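# Pull lettered cube from shelf and hold it aloft

## Task

Remove the lettered cube sitting on the intact (unbroken) strip from the shelf, without shifting any other strip beyond a slight amount before that cube is clear; afterwards keep the cube motionless in the gripper, well above the table and in front of the shelf, without knocking anything off the table.

## Robot and tools

Robot: two xArm6 arms with parallel grippers, named left_arm and right_arm. These are just names, not image sides. left_arm's base sits at (+0.025, +0.289, 0) m and right_arm's at (-0.017, -0.300, 0) m, both slightly yawed. Shared scene frame: origin on the tabletop midway between the arms, +x out across the table, +z up, left_arm on the +y side.

execute_actions takes "actions", a list holding zero or one item, plus an optional "pictures" boolean. An empty list changes nothing and returns the state with camera images. A motion item is {"rows": [...], "steps": n}: n control steps (1/30 s each) with n from 6 to 15, default 15; each row is used for one step and the final row repeats for the remaining steps. A wait item is {"steps": n} without rows, n up to 300; it sends nothing and returns once that many steps have elapsed since the previous result. Pictures come only with an empty list or "pictures": true. A rejected call moves nothing.

Each row is 14 numbers covering both arms even if one stays put: left_arm's six joint targets then its gripper opening, followed by right_arm's six joints and opening. Joint values are absolute target angles in radians, in the order shown by the Joint positions line: waist (-6.283..6.283), shoulder (-2.059..2.094), elbow (-3.927..0.192), forearm roll (-6.283..6.283), wrist pitch (-1.693..3.142), wrist roll (-6.283..6.283). A target more than 0.010 rad outside a range, and further out than the present angle, is refused; true stops may differ by up to 0.010 rad, and over-range targets get clipped, sometimes reported as "joint sent to its limit" (possibly about a previous action). Opening is an absolute value from -1 (closed) to +1 (fully open, 0.084 m pad gap).

Motion behaviour: joints move at most 3.14 rad/s with about 0.16 s of acceleration, all joints of one arm arriving together. Each step, a joint's target is held within 0.623 rad of its measured angle, and if the targets would carry the gripper more than 70 mm from where it is, the whole arm's targets are pulled back. Large moves therefore take several calls. The last 6 steps of each action run after its result is returned, and the arms keep heading to the last commanded row while you think, until they settle or a step is HELD.

Results: the state line gives, per arm, end_effector_position (m) and end_effector_quat_wxyz in the scene frame plus linear and angular velocities. That point lies between the closed finger pads, roughly 2 cm behind the tips; fingers point along the gripper's +z and close along its y, and the tips advance about 10 mm as they close. Reported positions can be off, more so at long reach. Joint positions / Joint velocities list each arm's six joints (rad, rad/s) then the pad gap (m). grip_measured is the measured opening on the command scale. Joint torques are total drive output with offsets and noise. "joint command not followed" means the clearance check altered or blocked some targets; HELD marks steps where your row was not fully sent. MOTOR HOT appears from 65 °C; at 80 °C the arm is braked (OVER-TEMPERATURE FAULT) until cooled, so avoid long heavy holds.

Gripping: to keep an object, command an opening well under grip_measured; a larger gap means more squeeze, up to about 24 N per pad for items up to 6 cm wide. Closing quickly can press harder. Echoing grip_measured back still clamps gently.

Cameras: cam_high, cam_low, cam_left_wrist, cam_right_wrist, each 896x504, with given calibrations (may be slightly off). zoom_image takes "camera" and "region" [x0, y0, x1, y1] in that camera's pixels, at most 504x504, and magnifies its latest image. show_instructions (no arguments) displays the reference pages for the scene. read_manual returns URDF licence text only. finished_scene takes "scene", the current scene's number, ends it irreversibly, grades it (the goal must hold at that moment) and reports the next task.

Avoid: disturbing strips other than the one holding the target before the cube leaves the shelf; knocking objects off the table; letting the arms collide or press on each other; hard pushes, slams or drops. Contact torque at a joint's load limit (waist and shoulder 45, elbow and forearm roll 27, wrist pitch and wrist roll 18 N m, held weight included) triggers a TORQUE FAULT: that arm backs off slightly, pauses 10 s and drops the rest of the call. Loose items may occasionally get nudged by outside disturbances.

Each tool is called as name(argument=value, ...), one argument or row to a line, values as JSON.

Reference images:

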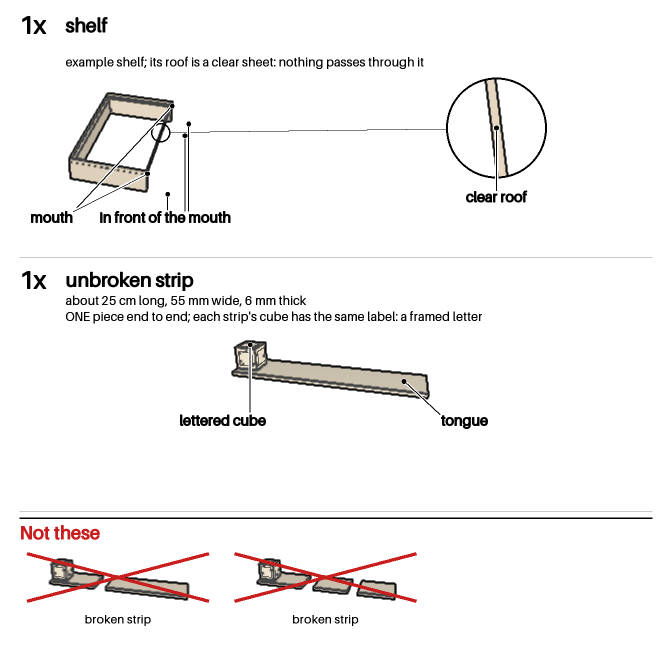

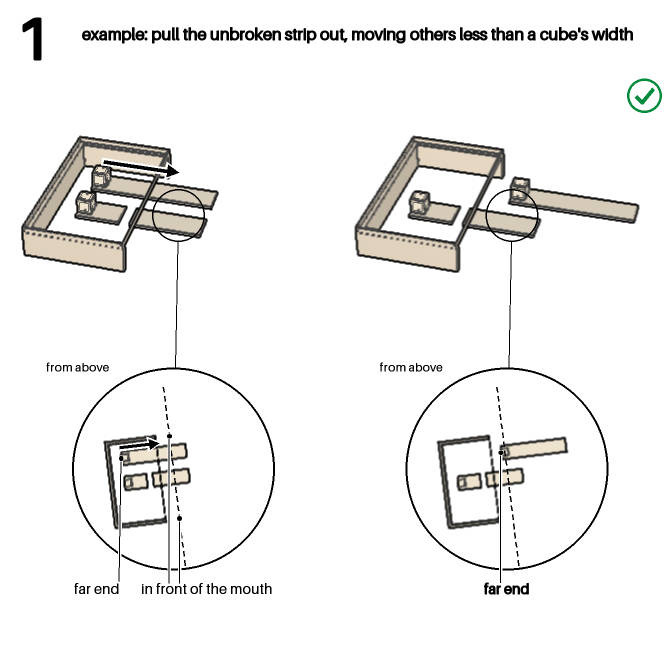

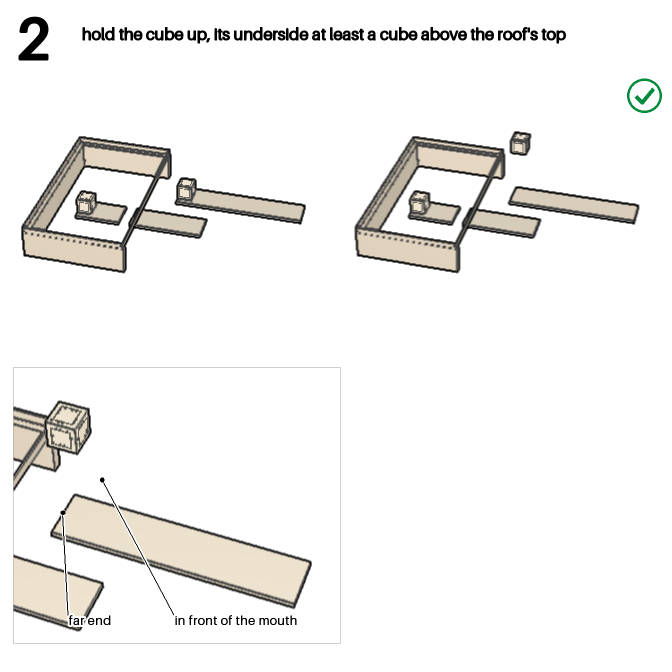

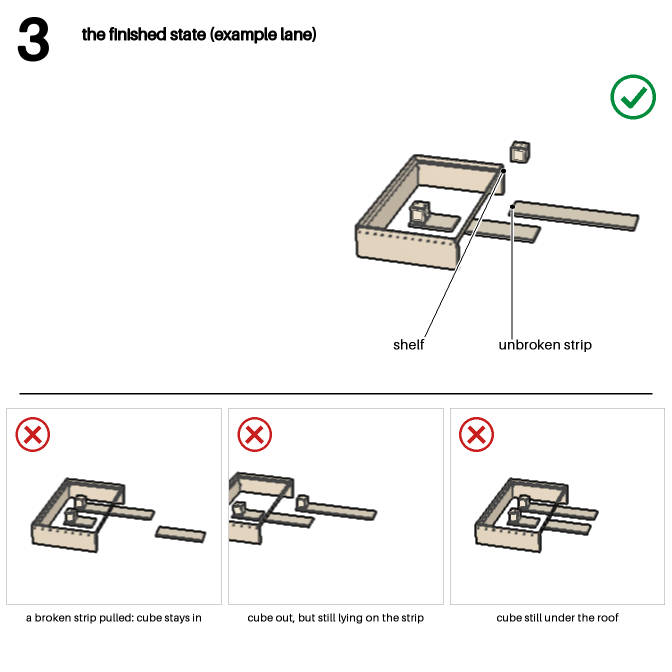

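## Session

execute_actions(
  actions=[],
)

Scene clock: 0.00 s of 4200.00 s.
left_arm: end_effector_position=(+0.2880, +0.3239, +0.3036) grip_measured=+1.00 end_effector_quat_wxyz=(+0.053, +0.982, -0.133, +0.120) end_effector_velocity=(-0.000, -0.000, -0.000) end_effector_angular_velocity=(-0.000, +0.001, -0.000) | right_arm: end_effector_position=(+0.1190, -0.0947, +0.3775) grip_measured=+1.00 end_effector_quat_wxyz=(-0.302, +0.473, +0.768, +0.309) end_effector_velocity=(-0.000, +0.000, -0.000) end_effector_angular_velocity=(-0.000, -0.000, +0.002)
Joint positions: left_arm=[ 0.185 -0.962 -0.559 -0.204  1.35   0.605  0.084] | right_arm=[ 0.112 -1.114 -0.521  0.892  1.774 -1.896  0.084]
Joint velocities: left_arm=[0.    0.    0.001 0.    0.    0.    0.   ] | right_arm=[ 0.001 -0.    -0.    -0.    -0.    -0.    -0.   ]
Joint torques (N m, as the arm reports them, + toward a larger angle): no reading
Motor temperatures (°C, as the motors report them): left_arm=[31 36 32 34 35 37] | right_arm=[28 29 38 35 37 34]

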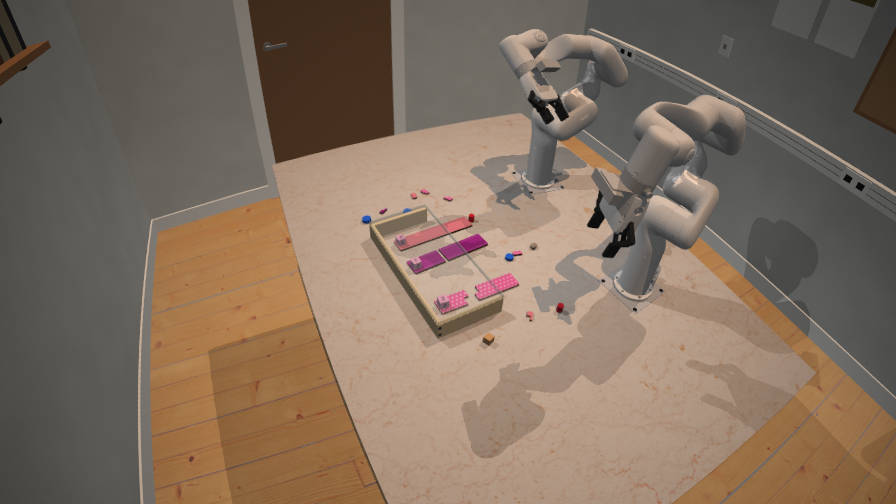

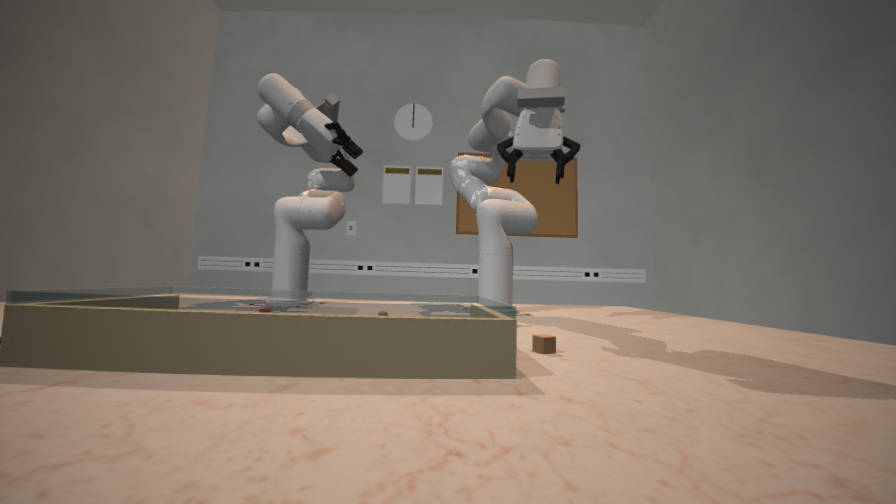

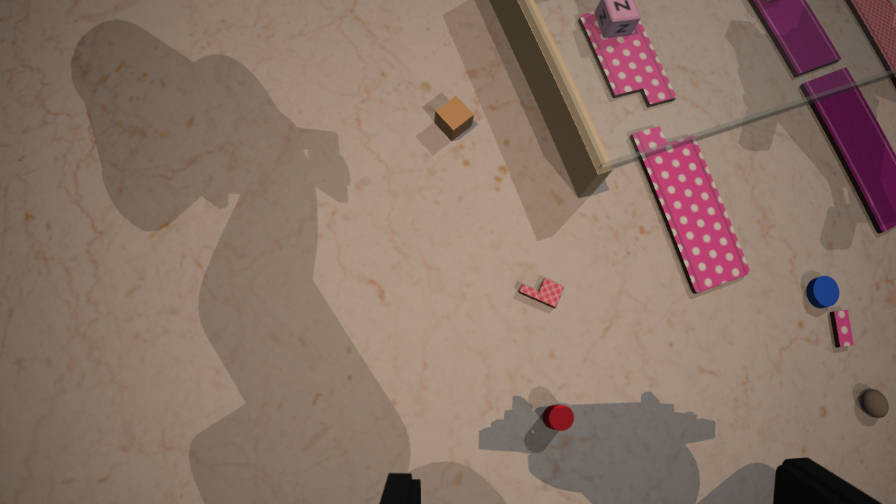

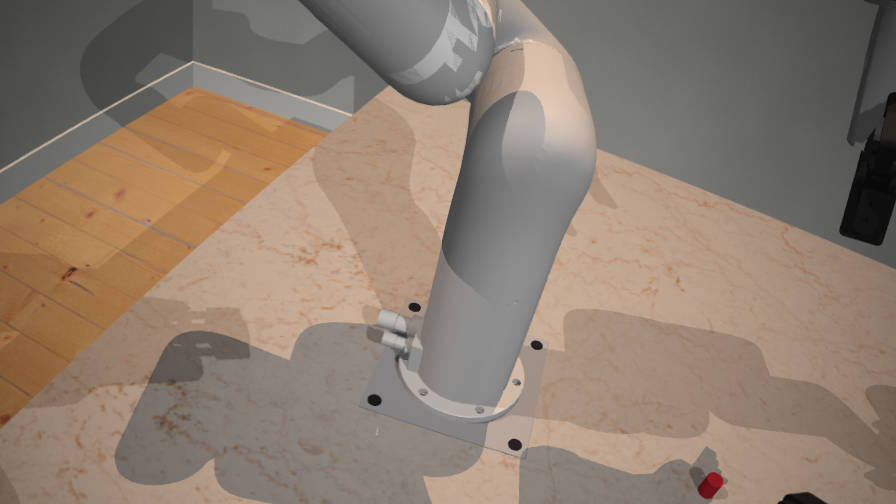

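execute_actions(
  actions=[
    {"rows":[[0.185,-0.962,-0.559,-0.204,1.35,0.605,1,0.456,-0.33,-0.724,0,1.054,0.28,1]]},
  ],
)

execute_actions(
  actions=[
    {"steps":40},
  ],
  pictures=true,
)

Scene clock: 0.93 s of 4200.00 s.
left_arm: end_effector_position=(+0.2881, +0.3240, +0.3038) grip_measured=+1.00 end_effector_quat_wxyz=(+0.053, +0.982, -0.133, +0.121) end_effector_velocity=(+0.000, +0.000, +0.000) end_effector_angular_velocity=(+0.000, -0.001, +0.000) | right_arm: end_effector_position=(+0.1857, -0.1187, +0.3293) grip_measured=+1.00 end_effector_quat_wxyz=(-0.257, +0.604, +0.727, +0.201) end_effector_velocity=(+0.300, -0.125, -0.258) end_effector_angular_velocity=(-1.287, +0.532, -0.913)
Joint positions: left_arm=[ 0.185 -0.962 -0.559 -0.204  1.35   0.605  0.084] | right_arm=[ 0.229 -0.885 -0.591  0.662  1.546 -1.666  0.084]
Joint velocities: left_arm=[ 0.     0.     0.    -0.    -0.001  0.    -0.   ] | right_arm=[ 0.459  1.092 -0.277 -1.097 -1.004  1.096 -0.   ]
Joint torques (N m, as the arm reports them, + toward a larger angle): left_arm=[ -0.39  -2.92 -12.78   0.39  -3.09   0.61] | right_arm=[ -1.93  -1.27 -12.79   1.19  -1.96  -0.22]
Motor temperatures (°C, as the motors report them): left_arm=[31 36 32 34 35 37] | right_arm=[28 29 38 35 37 34]
Steps of this call (steps 1 to 19: nothing new was sent; steps 20 to 28: the first 9 steps of this action). Readings (joint positions):
20: left_arm=[0.185 -0.962 -0.559 -0.204 1.350 0.605] | right_arm=[0.112 -1.114 -0.521 0.892 1.774 -1.896]
21: left_arm=[0.185 -0.962 -0.559 -0.204 1.350 0.605] | right_arm=[0.113 -1.112 -0.522 0.889 1.771 -1.893]
23: left_arm=[0.185 -0.962 -0.559 -0.204 1.350 0.605] | right_arm=[0.133 -1.079 -0.535 0.853 1.734 -1.856]
27: left_arm=[0.185 -0.962 -0.559 -0.204 1.350 0.605] | right_arm=[0.213 -0.921 -0.581 0.698 1.581 -1.703]
28: the state above

Scene clock: 2.27 s of 4200.00 s.
left_arm: end_effector_position=(+0.2881, +0.3240, +0.3038) grip_measured=+1.00 end_effector_quat_wxyz=(+0.053, +0.982, -0.133, +0.121) end_effector_velocity=(-0.000, -0.000, -0.000) end_effector_angular_velocity=(-0.000, +0.001, +0.000) | right_arm: end_effector_position=(+0.3295, -0.1703, +0.2002) grip_measured=+1.00 end_effector_quat_wxyz=(-0.000, +0.999, +0.039, +0.000) end_effector_velocity=(+0.000, -0.000, -0.000) end_effector_angular_velocity=(-0.001, +0.000, -0.007)
Joint positions: left_arm=[ 0.185 -0.962 -0.559 -0.204  1.35   0.605  0.084] | right_arm=[ 0.456 -0.33  -0.724  0.     1.054  0.279  0.084]
Joint velocities: left_arm=[-0.     0.     0.     0.     0.001 -0.     0.   ] | right_arm=[-0.     0.001 -0.    -0.    -0.     0.008 -0.   ]
Joint torques (N m, as the arm reports them, + toward a larger angle): left_arm=[ -0.27  -2.85 -12.76   0.48  -3.05   0.52] | right_arm=[ -1.4  -10.51 -13.61   0.63  -2.85  -0.22]
Motor temperatures (°C, as the motors report them): left_arm=[31 36 32 34 35 37] | right_arm=[28 29 38 35 37 34]
Kept back: nothing.
Steps of this call (steps 1 to 6: the last 6 steps of your previous action; steps 7 to 40: the robot went on to your last target). Readings (joint positions):
1: left_arm=[0.185 -0.962 -0.559 -0.204 1.350 0.605] | right_arm=[0.244 -0.848 -0.600 0.624 1.513 -1.629]
2: left_arm=[0.185 -0.962 -0.559 -0.204 1.350 0.605] | right_arm=[0.259 -0.812 -0.608 0.586 1.482 -1.590]
4: left_arm=[0.185 -0.962 -0.559 -0.204 1.350 0.605] | right_arm=[0.287 -0.742 -0.624 0.503 1.420 -1.507]
8: left_arm=[0.185 -0.962 -0.559 -0.204 1.350 0.605] | right_arm=[0.343 -0.604 -0.658 0.335 1.298 -1.302]
40: the state above
camera_calibration (this result's frames):
cam_left_wrist: T_world_to_cam=[[-0.26819, -0.961736, 0.0560242, 0.406809], [-0.941463, 0.249319, -0.226909, 0.317085], [0.204258, -0.113599, -0.972303, 0.401016], [0, 0, 0, 1]] pos_world=[0.325715, 0.357743, 0.439067]
cam_right_wrist: T_world_to_cam=[[0.0601951, -0.997956, 0.0214585, -0.16641], [-0.998009, -0.0605759, -0.0175599, 0.394395], [0.0188238, -0.0203588, -0.999616, 0.322318], [0, 0, 0, 1]] pos_world=[0.39756, -0.135617, 0.332691]

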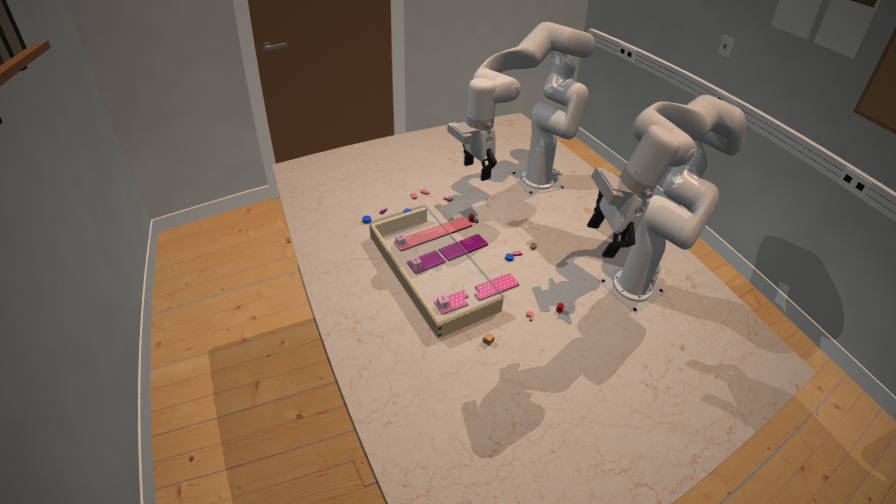

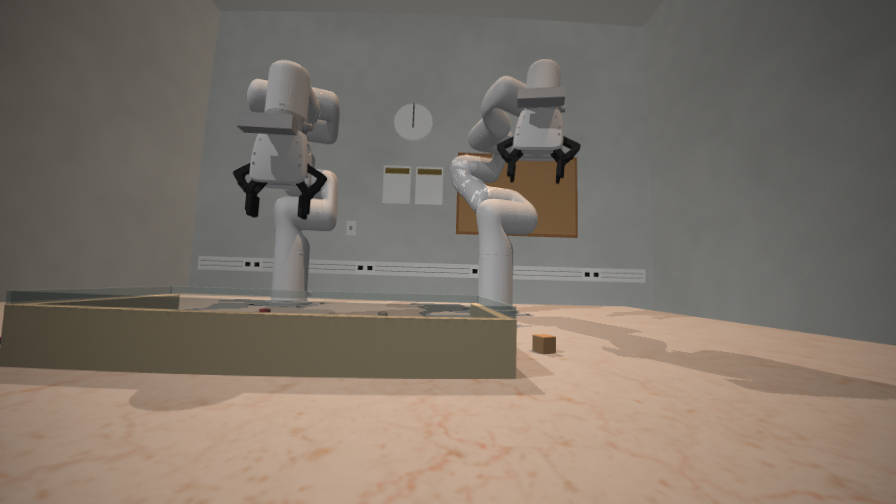

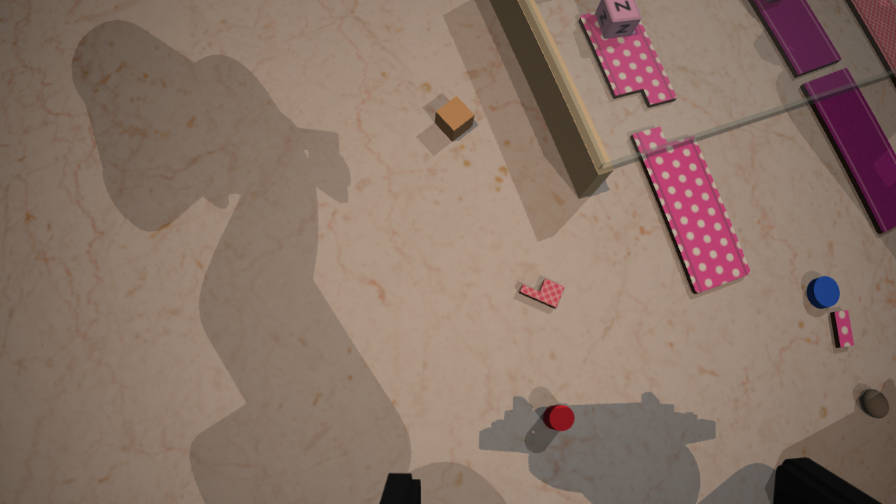

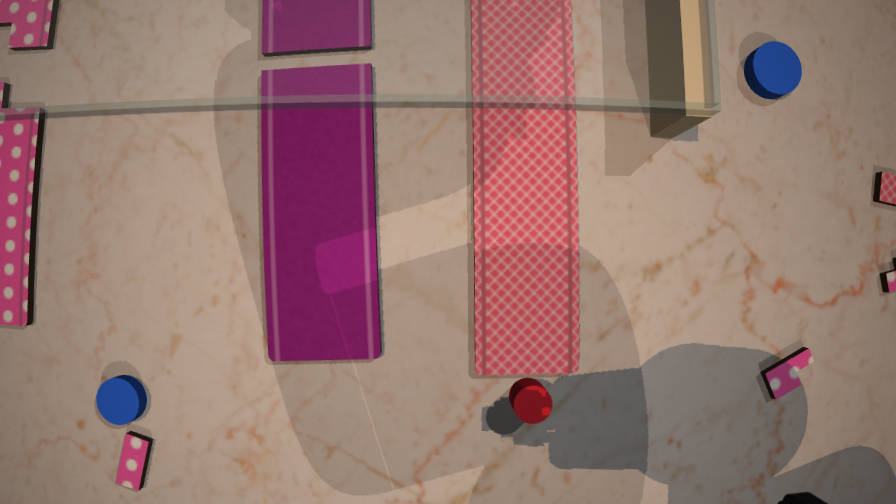

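execute_actions(
  actions=[
    {"rows":[[0.185,-0.962,-0.559,-0.204,1.35,0.605,1,0.384,0.16,-0.7186,0,0.559,0.206,1]]},
  ],
)

execute_actions(
  actions=[
    {"rows":[[0.185,-0.962,-0.559,-0.204,1.35,0.605,1,0.384,0.219,-0.7186,0,0.4995,0.206,1]]},
  ],
)

execute_actions(
  actions=[
    {"rows":[[0.185,-0.962,-0.559,-0.204,1.35,0.605,1,0.384,0.219,-0.7186,0,0.4995,0.206,-0.3]]},
  ],
)

execute_actions(
  actions=[
    {"steps":20},
  ],
  pictures=true,
)

Scene clock: 3.03 s of 4200.00 s.
left_arm: end_effector_position=(+0.2881, +0.3240, +0.3038) grip_measured=+1.00 end_effector_quat_wxyz=(+0.053, +0.982, -0.133, +0.121) end_effector_velocity=(+0.000, +0.000, +0.000) end_effector_angular_velocity=(+0.001, -0.001, +0.000) | right_arm: end_effector_position=(+0.3639, -0.1713, +0.1298) grip_measured=+1.00 end_effector_quat_wxyz=(+0.000, +0.999, +0.040, -0.001) end_effector_velocity=(+0.136, -0.020, -0.345) end_effector_angular_velocity=(+0.003, -0.008, +0.004)
Joint positions: left_arm=[ 0.185 -0.962 -0.559 -0.204  1.35   0.605  0.084] | right_arm=[ 0.424 -0.109 -0.721  0.     0.832  0.247  0.084]
Joint velocities: left_arm=[-0.    -0.    -0.     0.    -0.001  0.     0.   ] | right_arm=[-0.155  1.057  0.001  0.001 -1.066 -0.159  0.   ]
Joint torques (N m, as the arm reports them, + toward a larger angle): left_arm=[ -0.21  -2.92 -12.79   0.43  -3.06   0.58] | right_arm=[ -1.67 -13.99 -12.68   0.44  -3.07  -0.08]
Motor temperatures (°C, as the motors report them): left_arm=[31 36 32 34 35 37] | right_arm=[28 29 39 35 37 34]
Steps of this call (steps 1 to 14: the robot went on to your last target; steps 15 to 23: the first 9 steps of this action). Readings (joint positions):
15: left_arm=[0.185 -0.962 -0.559 -0.204 1.350 0.605] | right_arm=[0.456 -0.330 -0.724 0.000 1.054 0.280]
16: left_arm=[0.185 -0.962 -0.559 -0.204 1.350 0.605] | right_arm=[0.456 -0.328 -0.724 0.000 1.051 0.280]
18: left_arm=[0.185 -0.962 -0.559 -0.204 1.350 0.605] | right_arm=[0.451 -0.296 -0.727 0.000 1.013 0.274]
22: left_arm=[0.185 -0.962 -0.559 -0.204 1.350 0.605] | right_arm=[0.429 -0.144 -0.721 -0.000 0.867 0.252]
23: the state above

Scene clock: 3.53 s of 4200.00 s.
left_arm: end_effector_position=(+0.2881, +0.3240, +0.3038) grip_measured=+1.00 end_effector_quat_wxyz=(+0.053, +0.982, -0.133, +0.121) end_effector_velocity=(-0.000, -0.000, -0.000) end_effector_angular_velocity=(-0.000, +0.000, +0.000) | right_arm: end_effector_position=(+0.3872, -0.1809, +0.0204) grip_measured=+1.00 end_effector_quat_wxyz=(+0.000, +0.999, +0.040, -0.000) end_effector_velocity=(+0.016, +0.003, -0.012) end_effector_angular_velocity=(+0.012, -0.043, +0.000)
Joint positions: left_arm=[ 0.185 -0.962 -0.559 -0.204  1.35   0.605  0.084] | right_arm=[ 0.384  0.212 -0.718 -0.     0.507  0.206  0.084]
Joint velocities: left_arm=[-0.  0. -0.  0.  0. -0. -0.] | right_arm=[-0.003  0.056 -0.018 -0.001 -0.083 -0.003  0.   ]
Joint torques (N m, as the arm reports them, + toward a larger angle): left_arm=[ -0.28  -2.93 -12.77   0.51  -3.08   0.55] | right_arm=[ -1.53 -17.59 -10.39   0.38  -3.13  -0.14]
Motor temperatures (°C, as the motors report them): left_arm=[31 36 32 34 35 37] | right_arm=[28 29 39 35 37 34]
Steps of this call (steps 1 to 6: the last 6 steps of your previous action; steps 7 to 15: the first 9 steps of this action). Readings (joint positions):
7: left_arm=[0.185 -0.962 -0.559 -0.204 1.350 0.605] | right_arm=[0.390 0.122 -0.716 0.000 0.603 0.213]
8: left_arm=[0.185 -0.962 -0.559 -0.204 1.350 0.605] | right_arm=[0.388 0.137 -0.716 0.000 0.587 0.210]
10: left_arm=[0.185 -0.962 -0.559 -0.204 1.350 0.605] | right_arm=[0.386 0.172 -0.719 0.000 0.546 0.208]
14: left_arm=[0.185 -0.962 -0.559 -0.204 1.350 0.605] | right_arm=[0.385 0.210 -0.718 0.000 0.510 0.206]
15: the state above

Scene clock: 4.03 s of 4200.00 s.
left_arm: end_effector_position=(+0.2881, +0.3240, +0.3038) grip_measured=+1.00 end_effector_quat_wxyz=(+0.053, +0.982, -0.133, +0.121) end_effector_velocity=(+0.000, +0.000, +0.000) end_effector_angular_velocity=(+0.000, -0.001, +0.000) | right_arm: end_effector_position=(+0.3879, -0.1809, +0.0185) grip_measured=+0.13 end_effector_quat_wxyz=(-0.000, +0.999, +0.040, +0.001) end_effector_velocity=(-0.000, +0.000, -0.000) end_effector_angular_velocity=(+0.000, -0.000, +0.001)
Joint positions: left_arm=[ 0.185 -0.962 -0.559 -0.204  1.35   0.605  0.084] | right_arm=[ 0.384  0.218 -0.719 -0.     0.499  0.206  0.05 ]
Joint velocities: left_arm=[-0.    -0.    -0.     0.    -0.001 -0.    -0.   ] | right_arm=[ 0.001  0.     0.001  0.    -0.001  0.     0.   ]
Joint torques (N m, as the arm reports them, + toward a larger angle): left_arm=[ -0.45  -3.14 -12.6    0.33  -3.03   0.54] | right_arm=[ -1.93 -15.65  -9.94   0.33  -2.69  -0.34]
Motor temperatures (°C, as the motors report them): left_arm=[31 36 33 34 35 37] | right_arm=[28 29 39 35 37 34]
Steps of this call (steps 1 to 6: the last 6 steps of your previous action; steps 7 to 15: the first 9 steps of this action). Readings (joint positions):
7: left_arm=[0.185 -0.962 -0.559 -0.204 1.350 0.605] | right_arm=[0.384 0.217 -0.719 -0.000 0.500 0.206]
8: left_arm=[0.185 -0.962 -0.559 -0.204 1.350 0.605] | right_arm=[0.384 0.218 -0.719 -0.000 0.500 0.206]
10: left_arm=[0.185 -0.962 -0.559 -0.204 1.350 0.605] | right_arm=[0.384 0.218 -0.719 0.000 0.500 0.206]
14: left_arm=[0.185 -0.962 -0.559 -0.204 1.350 0.605] | right_arm=[0.384 0.218 -0.719 -0.000 0.499 0.206]
15: the state above

Scene clock: 4.70 s of 4200.00 s.
left_arm: end_effector_position=(+0.2881, +0.3240, +0.3038) grip_measured=+1.00 end_effector_quat_wxyz=(+0.053, +0.982, -0.133, +0.121) end_effector_velocity=(-0.000, -0.000, -0.000) end_effector_angular_velocity=(-0.000, +0.001, -0.001) | right_arm: end_effector_position=(+0.3878, -0.1809, +0.0183) grip_measured=+0.13 end_effector_quat_wxyz=(-0.000, +0.999, +0.040, +0.000) end_effector_velocity=(-0.000, +0.000, -0.000) end_effector_angular_velocity=(-0.000, +0.001, -0.001)
Joint positions: left_arm=[ 0.185 -0.962 -0.559 -0.204  1.35   0.605  0.084] | right_arm=[ 0.384  0.219 -0.719  0.     0.499  0.206  0.05 ]
Joint velocities: left_arm=[-0.    -0.     0.     0.     0.001  0.     0.   ] | right_arm=[0.001 0.001 0.    0.001 0.    0.001 0.   ]
Joint torques (N m, as the arm reports them, + toward a larger angle): left_arm=[ -0.2   -3.02 -12.62   0.35  -3.14   0.56] | right_arm=[ -1.77 -14.44  -8.84   0.58  -2.48  -0.09]
Motor temperatures (°C, as the motors report them): left_arm=[31 36 33 34 35 37] | right_arm=[28 29 39 35 37 34]
Kept back: nothing.
Steps of this call (steps 1 to 6: the last 6 steps of your previous action; steps 7 to 15: the robot went on to your last target; steps 16 to 20: nothing new was sent). Readings (joint positions):
1: left_arm=[0.185 -0.962 -0.559 -0.204 1.350 0.605] | right_arm=[0.384 0.218 -0.719 -0.000 0.499 0.206]
2: left_arm=[0.185 -0.962 -0.559 -0.204 1.350 0.605] | right_arm=[0.384 0.218 -0.719 -0.000 0.499 0.206]
4: left_arm=[0.185 -0.962 -0.559 -0.204 1.350 0.605] | right_arm=[0.384 0.219 -0.719 -0.000 0.499 0.206]
8: left_arm=[0.185 -0.962 -0.559 -0.204 1.350 0.605] | right_arm=[0.384 0.219 -0.719 -0.000 0.499 0.206]
20: the state above
All arms were judged still, so your last target was given up. Only a new action makes them travel on or press farther. Fingers that are still opening or closing keep moving.
camera_calibration (this result's frames):
cam_left_wrist: T_world_to_cam=[[-0.26819, -0.961736, 0.0560245, 0.406809], [-0.941463, 0.249319, -0.226909, 0.317085], [0.204258, -0.1136, -0.972303, 0.401016], [0, 0, 0, 1]] pos_world=[0.325715, 0.357743, 0.439067]
cam_right_wrist: T_world_to_cam=[[0.0614359, -0.997883, 0.0213168, -0.177079], [-0.997918, -0.0618296, -0.0183284, 0.448479], [0.0196076, -0.0201464, -0.999605, 0.138957], [0, 0, 0, 1]] pos_world=[0.4557, -0.146176, 0.150897]

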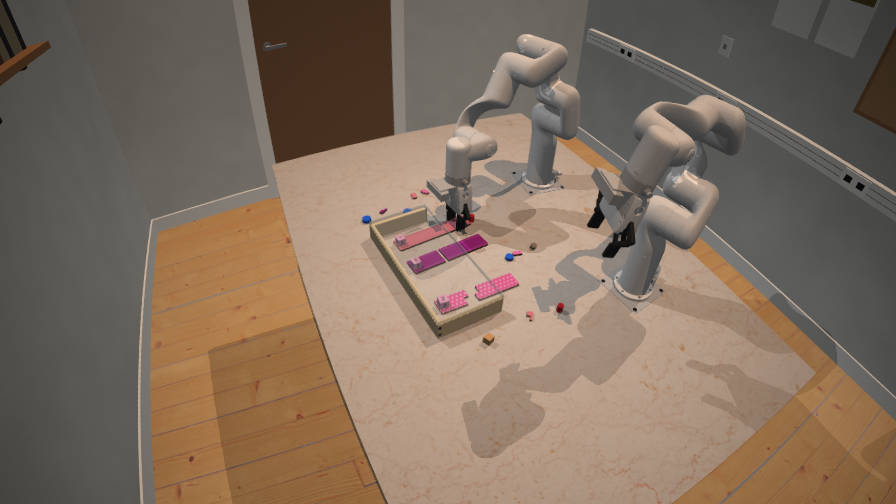

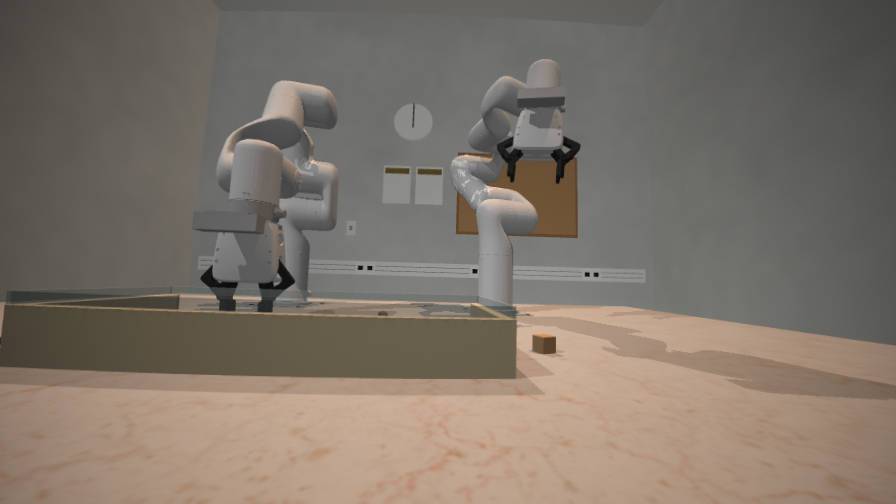

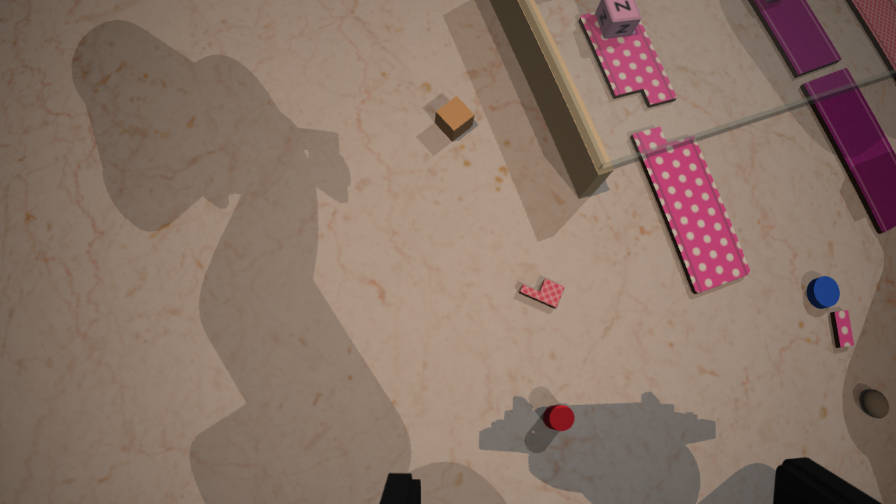

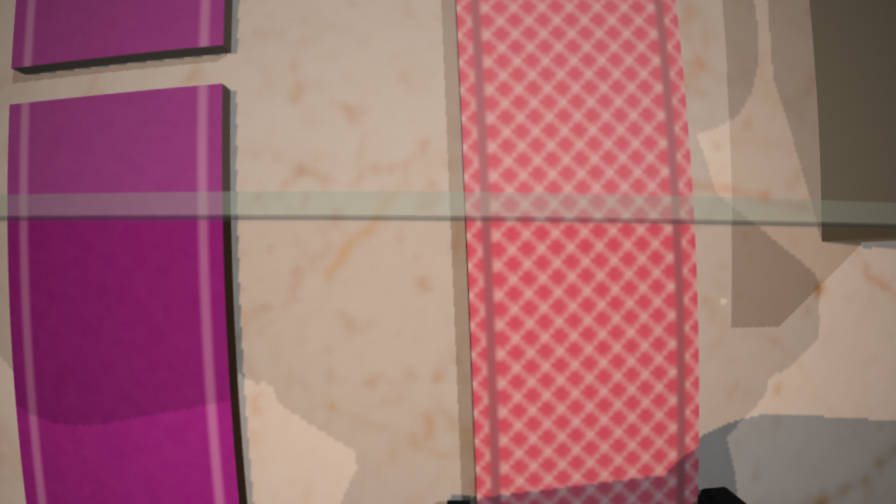

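execute_actions(
  actions=[
    {"rows":[[0.185,-0.962,-0.559,-0.204,1.35,0.605,1,0.388,0.195,-0.69,0,0.495,0.21,-0.5],[0.185,-0.962,-0.559,-0.204,1.35,0.605,1,0.388,0.195,-0.69,0,0.495,0.21,-0.5],[0.185,-0.962,-0.559,-0.204,1.35,0.605,1,0.392,0.173,-0.662,0,0.489,0.214,-0.5],[0.185,-0.962,-0.559,-0.204,1.35,0.605,1,0.392,0.173,-0.662,0,0.489,0.214,-0.5],[0.185,-0.962,-0.559,-0.204,1.35,0.605,1,0.396,0.153,-0.634,0,0.481,0.218,-0.5],[0.185,-0.962,-0.559,-0.204,1.35,0.605,1,0.396,0.153,-0.634,0,0.481,0.218,-0.5],[0.185,-0.962,-0.559,-0.204,1.35,0.605,1,0.4,0.133,-0.605,0,0.472,0.222,-0.5],[0.185,-0.962,-0.559,-0.204,1.35,0.605,1,0.4,0.133,-0.605,0,0.472,0.222,-0.5],[0.185,-0.962,-0.559,-0.204,1.35,0.605,1,0.405,0.113,-0.577,0,0.464,0.227,-0.5],[0.185,-0.962,-0.559,-0.204,1.35,0.605,1,0.409,0.0924,-0.5486,0,0.456,0.231,-0.5],[0.185,-0.962,-0.559,-0.204,1.35,0.605,1,0.415,0.071,-0.52,0,0.449,0.237,-0.5],[0.185,-0.962,-0.559,-0.204,1.35,0.605,1,0.42,0.049,-0.492,0,0.443,0.242,-0.5],[0.185,-0.962,-0.559,-0.204,1.35,0.605,1,0.426,0.027,-0.463,0,0.436,0.248,-0.5],[0.185,-0.962,-0.559,-0.204,1.35,0.605,1,0.432,0.005,-0.435,0,0.43,0.254,-0.5],[0.185,-0.962,-0.559,-0.204,1.35,0.605,1,0.438,-0.0173,-0.4062,0,0.4235,0.26,-0.5]]},
  ],
)

execute_actions(
  actions=[
    {"rows":[[0.185,-0.962,-0.559,-0.204,1.35,0.605,1,0.446,-0.047,-0.371,0,0.418,0.268,-0.5],[0.185,-0.962,-0.559,-0.204,1.35,0.605,1,0.446,-0.047,-0.371,0,0.418,0.268,-0.5],[0.185,-0.962,-0.559,-0.204,1.35,0.605,1,0.454,-0.077,-0.336,0,0.413,0.276,-0.5],[0.185,-0.962,-0.559,-0.204,1.35,0.605,1,0.454,-0.077,-0.336,0,0.413,0.276,-0.5],[0.185,-0.962,-0.559,-0.204,1.35,0.605,1,0.462,-0.108,-0.302,0,0.41,0.284,-0.5],[0.185,-0.962,-0.559,-0.204,1.35,0.605,1,0.462,-0.108,-0.302,0,0.41,0.284,-0.5],[0.185,-0.962,-0.559,-0.204,1.35,0.605,1,0.471,-0.1387,-0.2668,0,0.4055,0.293,-0.5],[0.185,-0.962,-0.559,-0.204,1.35,0.605,1,0.471,-0.1387,-0.2668,0,0.4055,0.293,-0.5],[0.185,-0.962,-0.559,-0.204,1.35,0.605,1,0.483,-0.173,-0.232,0,0.405,0.305,-0.5],[0.185,-0.962,-0.559,-0.204,1.35,0.605,1,0.483,-0.173,-0.232,0,0.405,0.305,-0.5],[0.185,-0.962,-0.559,-0.204,1.35,0.605,1,0.495,-0.208,-0.198,0,0.406,0.317,-0.5],[0.185,-0.962,-0.559,-0.204,1.35,0.605,1,0.495,-0.208,-0.198,0,0.406,0.317,-0.5],[0.185,-0.962,-0.559,-0.204,1.35,0.605,1,0.508,-0.244,-0.163,0,0.407,0.33,-0.5],[0.185,-0.962,-0.559,-0.204,1.35,0.605,1,0.508,-0.244,-0.163,0,0.407,0.33,-0.5],[0.185,-0.962,-0.559,-0.204,1.35,0.605,1,0.521,-0.2819,-0.1285,0,0.4104,0.343,-0.5]]},
  ],
)

execute_actions(
  actions=[
    {"steps":16},
  ],
)

execute_actions(
  actions=[
    {"rows":[[0.185,-0.962,-0.559,-0.204,1.35,0.605,1,0.521,-0.2819,-0.1285,0,0.4104,0.343,1]],"steps":10},
  ],
)

execute_actions(
  actions=[
    {"rows":[[0.185,-0.962,-0.559,-0.204,1.35,0.605,1,0.456,-0.33,-0.724,0,1.054,0.28,1]]},
  ],
)

execute_actions(
  actions=[
    {"steps":20},
  ],
  pictures=true,
)

Scene clock: 6.33 s of 4200.00 s.
left_arm: end_effector_position=(+0.2881, +0.3240, +0.3038) grip_measured=+1.00 end_effector_quat_wxyz=(+0.053, +0.982, -0.133, +0.121) end_effector_velocity=(-0.000, -0.000, +0.000) end_effector_angular_velocity=(+0.000, -0.000, -0.001) | right_arm: end_effector_position=(+0.3641, -0.1833, +0.0192) grip_measured=+0.13 end_effector_quat_wxyz=(+0.001, +0.999, +0.040, -0.002) end_effector_velocity=(-0.105, -0.008, +0.008) end_effector_angular_velocity=(+0.004, -0.013, +0.003)
Joint positions: left_arm=[ 0.185 -0.962 -0.559 -0.204  1.35   0.605  0.084] | right_arm=[ 0.395  0.159 -0.637  0.     0.483  0.217  0.05 ]
Joint velocities: left_arm=[-0.    -0.    -0.     0.     0.     0.001  0.   ] | right_arm=[ 0.059 -0.294  0.39   0.    -0.11   0.056  0.   ]
Joint torques (N m, as the arm reports them, + toward a larger angle): left_arm=[ -0.12  -3.11 -12.82   0.37  -3.07   0.59] | right_arm=[ -1.25 -14.67 -10.34   0.44  -2.99  -0.12]
Motor temperatures (°C, as the motors report them): left_arm=[31 36 33 34 35 37] | right_arm=[28 29 39 35 37 34]
Steps of this call (steps 1 to 40: nothing new was sent; steps 41 to 49: the first 9 steps of this action). Readings (joint positions):
41: left_arm=[0.185 -0.962 -0.559 -0.204 1.350 0.605] | right_arm=[0.384 0.219 -0.719 0.000 0.499 0.206]
42: left_arm=[0.185 -0.962 -0.559 -0.204 1.350 0.605] | right_arm=[0.384 0.217 -0.717 -0.000 0.499 0.206]
44: left_arm=[0.185 -0.962 -0.559 -0.204 1.350 0.605] | right_arm=[0.386 0.206 -0.700 -0.000 0.496 0.209]
48: left_arm=[0.185 -0.962 -0.559 -0.204 1.350 0.605] | right_arm=[0.393 0.169 -0.650 0.000 0.487 0.215]
49: the state above

Scene clock: 6.83 s of 4200.00 s.
left_arm: end_effector_position=(+0.2881, +0.3240, +0.3038) grip_measured=+1.00 end_effector_quat_wxyz=(+0.053, +0.982, -0.133, +0.121) end_effector_velocity=(+0.000, +0.000, +0.000) end_effector_angular_velocity=(+0.001, -0.002, +0.000) | right_arm: end_effector_position=(+0.2722, -0.1906, +0.0210) grip_measured=+0.13 end_effector_quat_wxyz=(+0.000, +0.999, +0.040, -0.000) end_effector_velocity=(-0.157, -0.016, -0.001) end_effector_angular_velocity=(+0.002, -0.005, +0.001)
Joint positions: left_arm=[ 0.185 -0.962 -0.559 -0.204  1.35   0.605  0.084] | right_arm=[ 0.46  -0.097 -0.314  0.     0.412  0.281  0.05 ]
Joint velocities: left_arm=[ 0.    -0.    -0.    -0.    -0.002  0.    -0.   ] | right_arm=[ 0.131 -0.472  0.535 -0.001 -0.069  0.13   0.   ]
Joint torques (N m, as the arm reports them, + toward a larger angle): left_arm=[ -0.01  -3.   -12.69   0.34  -3.1    0.47] | right_arm=[-2.11 -9.18 -9.72  0.17 -2.85 -0.21]
Motor temperatures (°C, as the motors report them): left_arm=[31 36 33 34 35 37] | right_arm=[28 29 39 35 37 34]
Steps of this call (steps 1 to 6: the last 6 steps of your previous action; steps 7 to 15: the first 9 steps of this action). Readings (joint positions):
7: left_arm=[0.185 -0.962 -0.559 -0.204 1.350 0.605] | right_arm=[0.420 0.052 -0.495 -0.000 0.445 0.242]
8: left_arm=[0.185 -0.962 -0.559 -0.204 1.350 0.605] | right_arm=[0.426 0.031 -0.468 -0.000 0.438 0.248]
10: left_arm=[0.185 -0.962 -0.559 -0.204 1.350 0.605] | right_arm=[0.437 -0.011 -0.416 -0.000 0.428 0.258]
14: left_arm=[0.185 -0.962 -0.559 -0.204 1.350 0.605] | right_arm=[0.455 -0.081 -0.333 0.000 0.415 0.277]
15: the state above

Scene clock: 7.37 s of 4200.00 s.
left_arm: end_effector_position=(+0.2881, +0.3240, +0.3038) grip_measured=+1.00 end_effector_quat_wxyz=(+0.053, +0.982, -0.133, +0.121) end_effector_velocity=(+0.000, -0.000, +0.000) end_effector_angular_velocity=(-0.000, -0.000, -0.000) | right_arm: end_effector_position=(+0.2169, -0.1949, +0.0207) grip_measured=+0.13 end_effector_quat_wxyz=(-0.000, +0.999, +0.040, +0.000) end_effector_velocity=(-0.007, -0.001, -0.001) end_effector_angular_velocity=(-0.000, +0.001, -0.003)
Joint positions: left_arm=[ 0.185 -0.962 -0.559 -0.204  1.35   0.605  0.084] | right_arm=[ 0.52  -0.279 -0.131  0.     0.41   0.342  0.05 ]
Joint velocities: left_arm=[-0. -0. -0. -0. -0.  0.  0.] | right_arm=[ 0.006 -0.022  0.022  0.     0.001  0.009 -0.   ]
Joint torques (N m, as the arm reports them, + toward a larger angle): left_arm=[ -0.02  -2.99 -12.67   0.34  -3.17   0.56] | right_arm=[-1.22 -7.43 -9.77  0.43 -2.91 -0.02]
Motor temperatures (°C, as the motors report them): left_arm=[31 36 33 34 35 37] | right_arm=[28 29 39 35 37 34]
Kept back: nothing.
Steps of this call (steps 1 to 6: the last 6 steps of your previous action; steps 7 to 16: the robot went on to your last target). Readings (joint positions):
1: left_arm=[0.185 -0.962 -0.559 -0.204 1.350 0.605] | right_arm=[0.464 -0.113 -0.297 0.000 0.410 0.286]
2: left_arm=[0.185 -0.962 -0.559 -0.204 1.350 0.605] | right_arm=[0.469 -0.130 -0.279 0.000 0.408 0.291]
4: left_arm=[0.185 -0.962 -0.559 -0.204 1.350 0.605] | right_arm=[0.480 -0.164 -0.243 0.000 0.407 0.302]
8: left_arm=[0.185 -0.962 -0.559 -0.204 1.350 0.605] | right_arm=[0.505 -0.234 -0.174 -0.000 0.408 0.326]
16: the state above

Scene clock: 7.50 s of 4200.00 s.
left_arm: end_effector_position=(+0.2881, +0.3240, +0.3038) grip_measured=+1.00 end_effector_quat_wxyz=(+0.053, +0.982, -0.133, +0.121) end_effector_velocity=(+0.000, +0.000, -0.000) end_effector_angular_velocity=(-0.000, +0.000, +0.001) | right_arm: end_effector_position=(+0.2164, -0.1950, +0.0206) grip_measured=+0.61 end_effector_quat_wxyz=(-0.000, +0.999, +0.040, +0.000) end_effector_velocity=(-0.002, -0.000, -0.000) end_effector_angular_velocity=(-0.000, +0.000, +0.001)
Joint positions: left_arm=[ 0.185 -0.962 -0.559 -0.204  1.35   0.605  0.084] | right_arm=[ 0.521 -0.281 -0.13   0.     0.41   0.343  0.069]
Joint velocities: left_arm=[ 0.  0.  0. -0. -0. -0. -0.] | right_arm=[ 0.003 -0.007  0.007 -0.     0.     0.002  0.195]
Joint torques (N m, as the arm reports them, + toward a larger angle): left_arm=[ -0.28  -3.02 -12.68   0.33  -3.15   0.57] | right_arm=[-1.6  -7.2  -9.3   0.78 -2.93 -0.16]
Motor temperatures (°C, as the motors report them): left_arm=[31 36 33 34 35 37] | right_arm=[28 29 39 35 37 34]
Steps of this call (steps 1 to 4: the first 4 steps of this action). Readings (joint positions):
1: left_arm=[0.185 -0.962 -0.559 -0.204 1.350 0.605] | right_arm=[0.520 -0.280 -0.131 0.000 0.410 0.342]
2: left_arm=[0.185 -0.962 -0.559 -0.204 1.350 0.605] | right_arm=[0.520 -0.280 -0.130 0.000 0.410 0.343]
4: the state above

Scene clock: 8.00 s of 4200.00 s.
left_arm: end_effector_position=(+0.2881, +0.3240, +0.3038) grip_measured=+1.00 end_effector_quat_wxyz=(+0.053, +0.982, -0.133, +0.121) end_effector_velocity=(-0.000, -0.000, +0.000) end_effector_angular_velocity=(-0.000, +0.001, -0.000) | right_arm: end_effector_position=(+0.2694, -0.1789, +0.0756) grip_measured=+1.00 end_effector_quat_wxyz=(-0.001, +0.999, +0.040, +0.002) end_effector_velocity=(+0.215, +0.053, +0.287) end_effector_angular_velocity=(-0.013, +0.030, -0.003)
Joint positions: left_arm=[ 0.185 -0.962 -0.559 -0.204  1.35   0.605  0.084] | right_arm=[ 0.498 -0.299 -0.343 -0.     0.638  0.32   0.084]
Joint velocities: left_arm=[-0.    -0.    -0.     0.     0.001 -0.    -0.   ] | right_arm=[-0.113 -0.08  -1.015  0.     1.127 -0.11  -0.   ]
Joint torques (N m, as the arm reports them, + toward a larger angle): left_arm=[ -0.25  -2.81 -12.76   0.31  -3.01   0.54] | right_arm=[ -1.05  -8.96 -11.59   0.41  -2.97  -0.31]
Motor temperatures (°C, as the motors report them): left_arm=[31 36 33 34 35 37] | right_arm=[28 29 39 35 37 34]
Steps of this call (steps 1 to 6: the last 6 steps of your previous action; steps 7 to 15: the first 9 steps of this action). Readings (joint positions):
7: left_arm=[0.185 -0.962 -0.559 -0.204 1.350 0.605] | right_arm=[0.521 -0.282 -0.129 0.000 0.410 0.343]
8: left_arm=[0.185 -0.962 -0.559 -0.204 1.350 0.605] | right_arm=[0.521 -0.282 -0.131 0.000 0.414 0.343]
10: left_arm=[0.185 -0.962 -0.559 -0.204 1.350 0.605] | right_arm=[0.517 -0.283 -0.161 0.000 0.452 0.339]
14: left_arm=[0.185 -0.962 -0.559 -0.204 1.350 0.605] | right_arm=[0.502 -0.296 -0.309 -0.000 0.601 0.324]
15: the state above

Scene clock: 8.67 s of 4200.00 s.
left_arm: end_effector_position=(+0.2881, +0.3240, +0.3038) grip_measured=+1.00 end_effector_quat_wxyz=(+0.053, +0.982, -0.133, +0.121) end_effector_velocity=(+0.000, +0.000, +0.000) end_effector_angular_velocity=(+0.000, -0.002, -0.000) | right_arm: end_effector_position=(+0.3288, -0.1705, +0.1989) grip_measured=+1.00 end_effector_quat_wxyz=(+0.000, +0.999, +0.039, -0.001) end_effector_velocity=(+0.004, +0.001, +0.009) end_effector_angular_velocity=(+0.004, -0.010, +0.002)
Joint positions: left_arm=[ 0.185 -0.962 -0.559 -0.204  1.35   0.605  0.084] | right_arm=[ 0.456 -0.329 -0.721  0.     1.053  0.28   0.084]
Joint velocities: left_arm=[ 0.    -0.    -0.    -0.    -0.001  0.     0.   ] | right_arm=[-0.    -0.003 -0.021 -0.     0.013 -0.002  0.   ]
Joint torques (N m, as the arm reports them, + toward a larger angle): left_arm=[ -0.22  -2.96 -12.72   0.35  -3.06   0.57] | right_arm=[ -1.45 -10.25 -13.57   0.32  -2.76  -0.26]
Motor temperatures (°C, as the motors report them): left_arm=[31 36 33 34 35 37] | right_arm=[28 29 40 35 37 34]
Kept back: nothing.
Steps of this call (steps 1 to 6: the last 6 steps of your previous action; steps 7 to 20: the robot went on to your last target). Readings (joint positions):
1: left_arm=[0.185 -0.962 -0.559 -0.204 1.350 0.605] | right_arm=[0.494 -0.302 -0.377 -0.000 0.676 0.317]
2: left_arm=[0.185 -0.962 -0.559 -0.204 1.350 0.605] | right_arm=[0.490 -0.305 -0.412 -0.000 0.714 0.313]
4: left_arm=[0.185 -0.962 -0.559 -0.204 1.350 0.605] | right_arm=[0.483 -0.310 -0.482 -0.000 0.790 0.306]
8: left_arm=[0.185 -0.962 -0.559 -0.204 1.350 0.605] | right_arm=[0.467 -0.322 -0.619 -0.000 0.939 0.291]
20: the state above
camera_calibration (this result's frames):
cam_left_wrist: T_world_to_cam=[[-0.268191, -0.961735, 0.0560242, 0.406809], [-0.941463, 0.249319, -0.226909, 0.317085], [0.204258, -0.1136, -0.972303, 0.401016], [0, 0, 0, 1]] pos_world=[0.325715, 0.357743, 0.439067]
cam_right_wrist: T_world_to_cam=[[0.0595681, -0.997979, 0.0221187, -0.166427], [-0.998084, -0.0599169, -0.015454, 0.393392], [0.0167481, -0.0211557, -0.999636, 0.321599], [0, 0, 0, 1]] pos_world=[0.397166, -0.135716, 0.331242]

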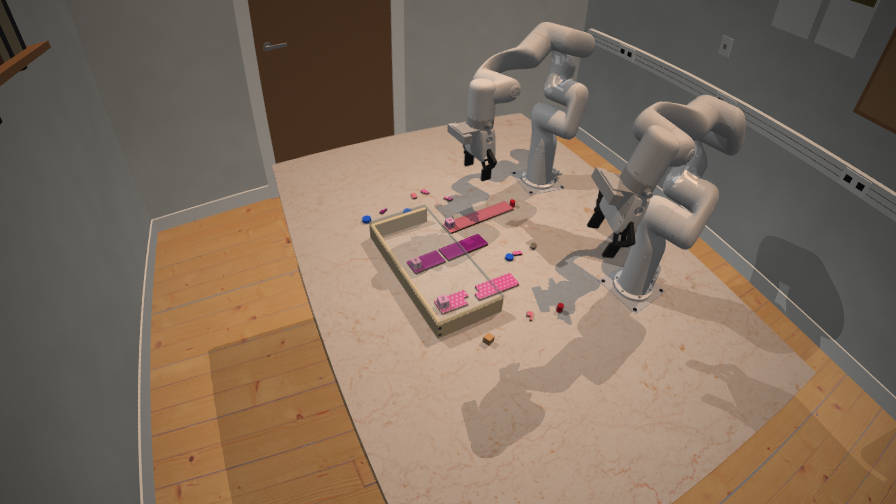

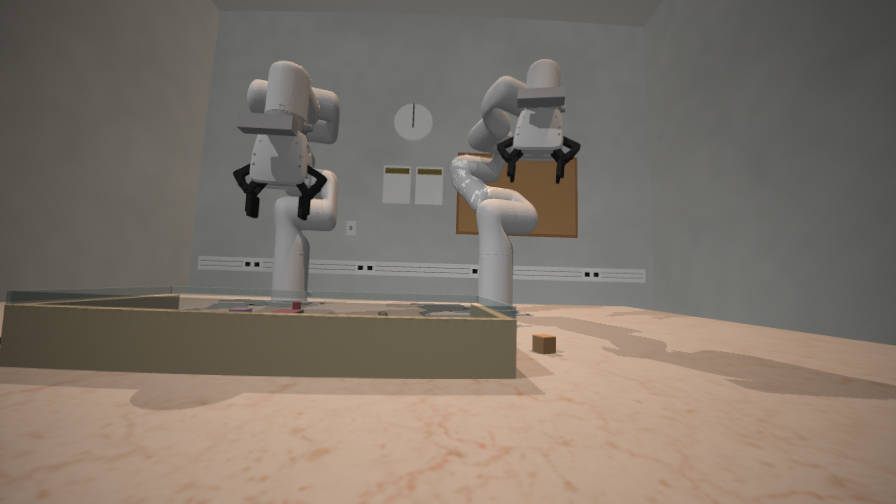

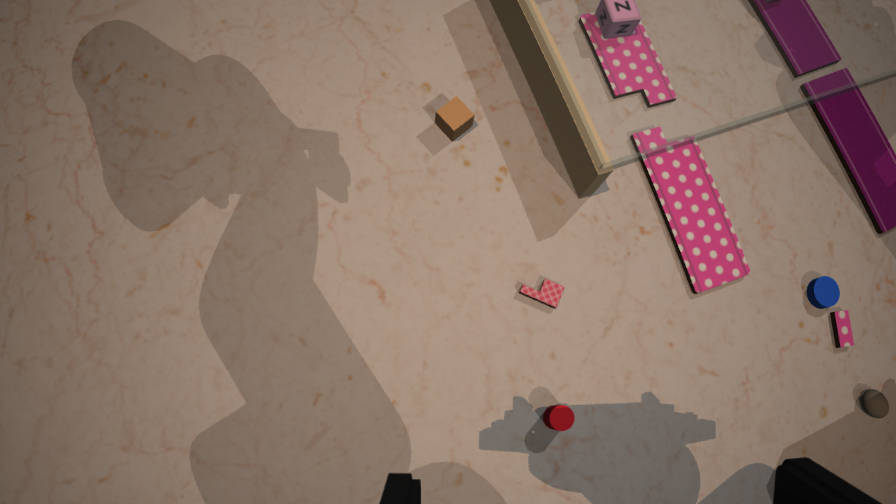

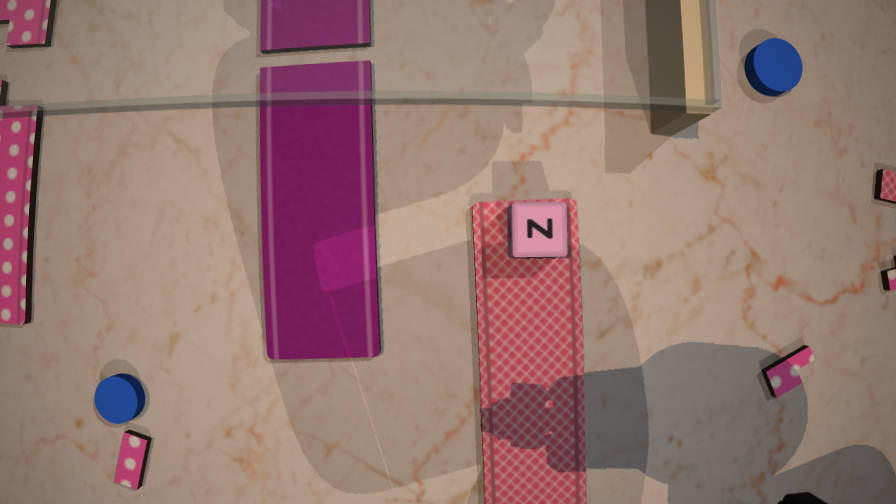

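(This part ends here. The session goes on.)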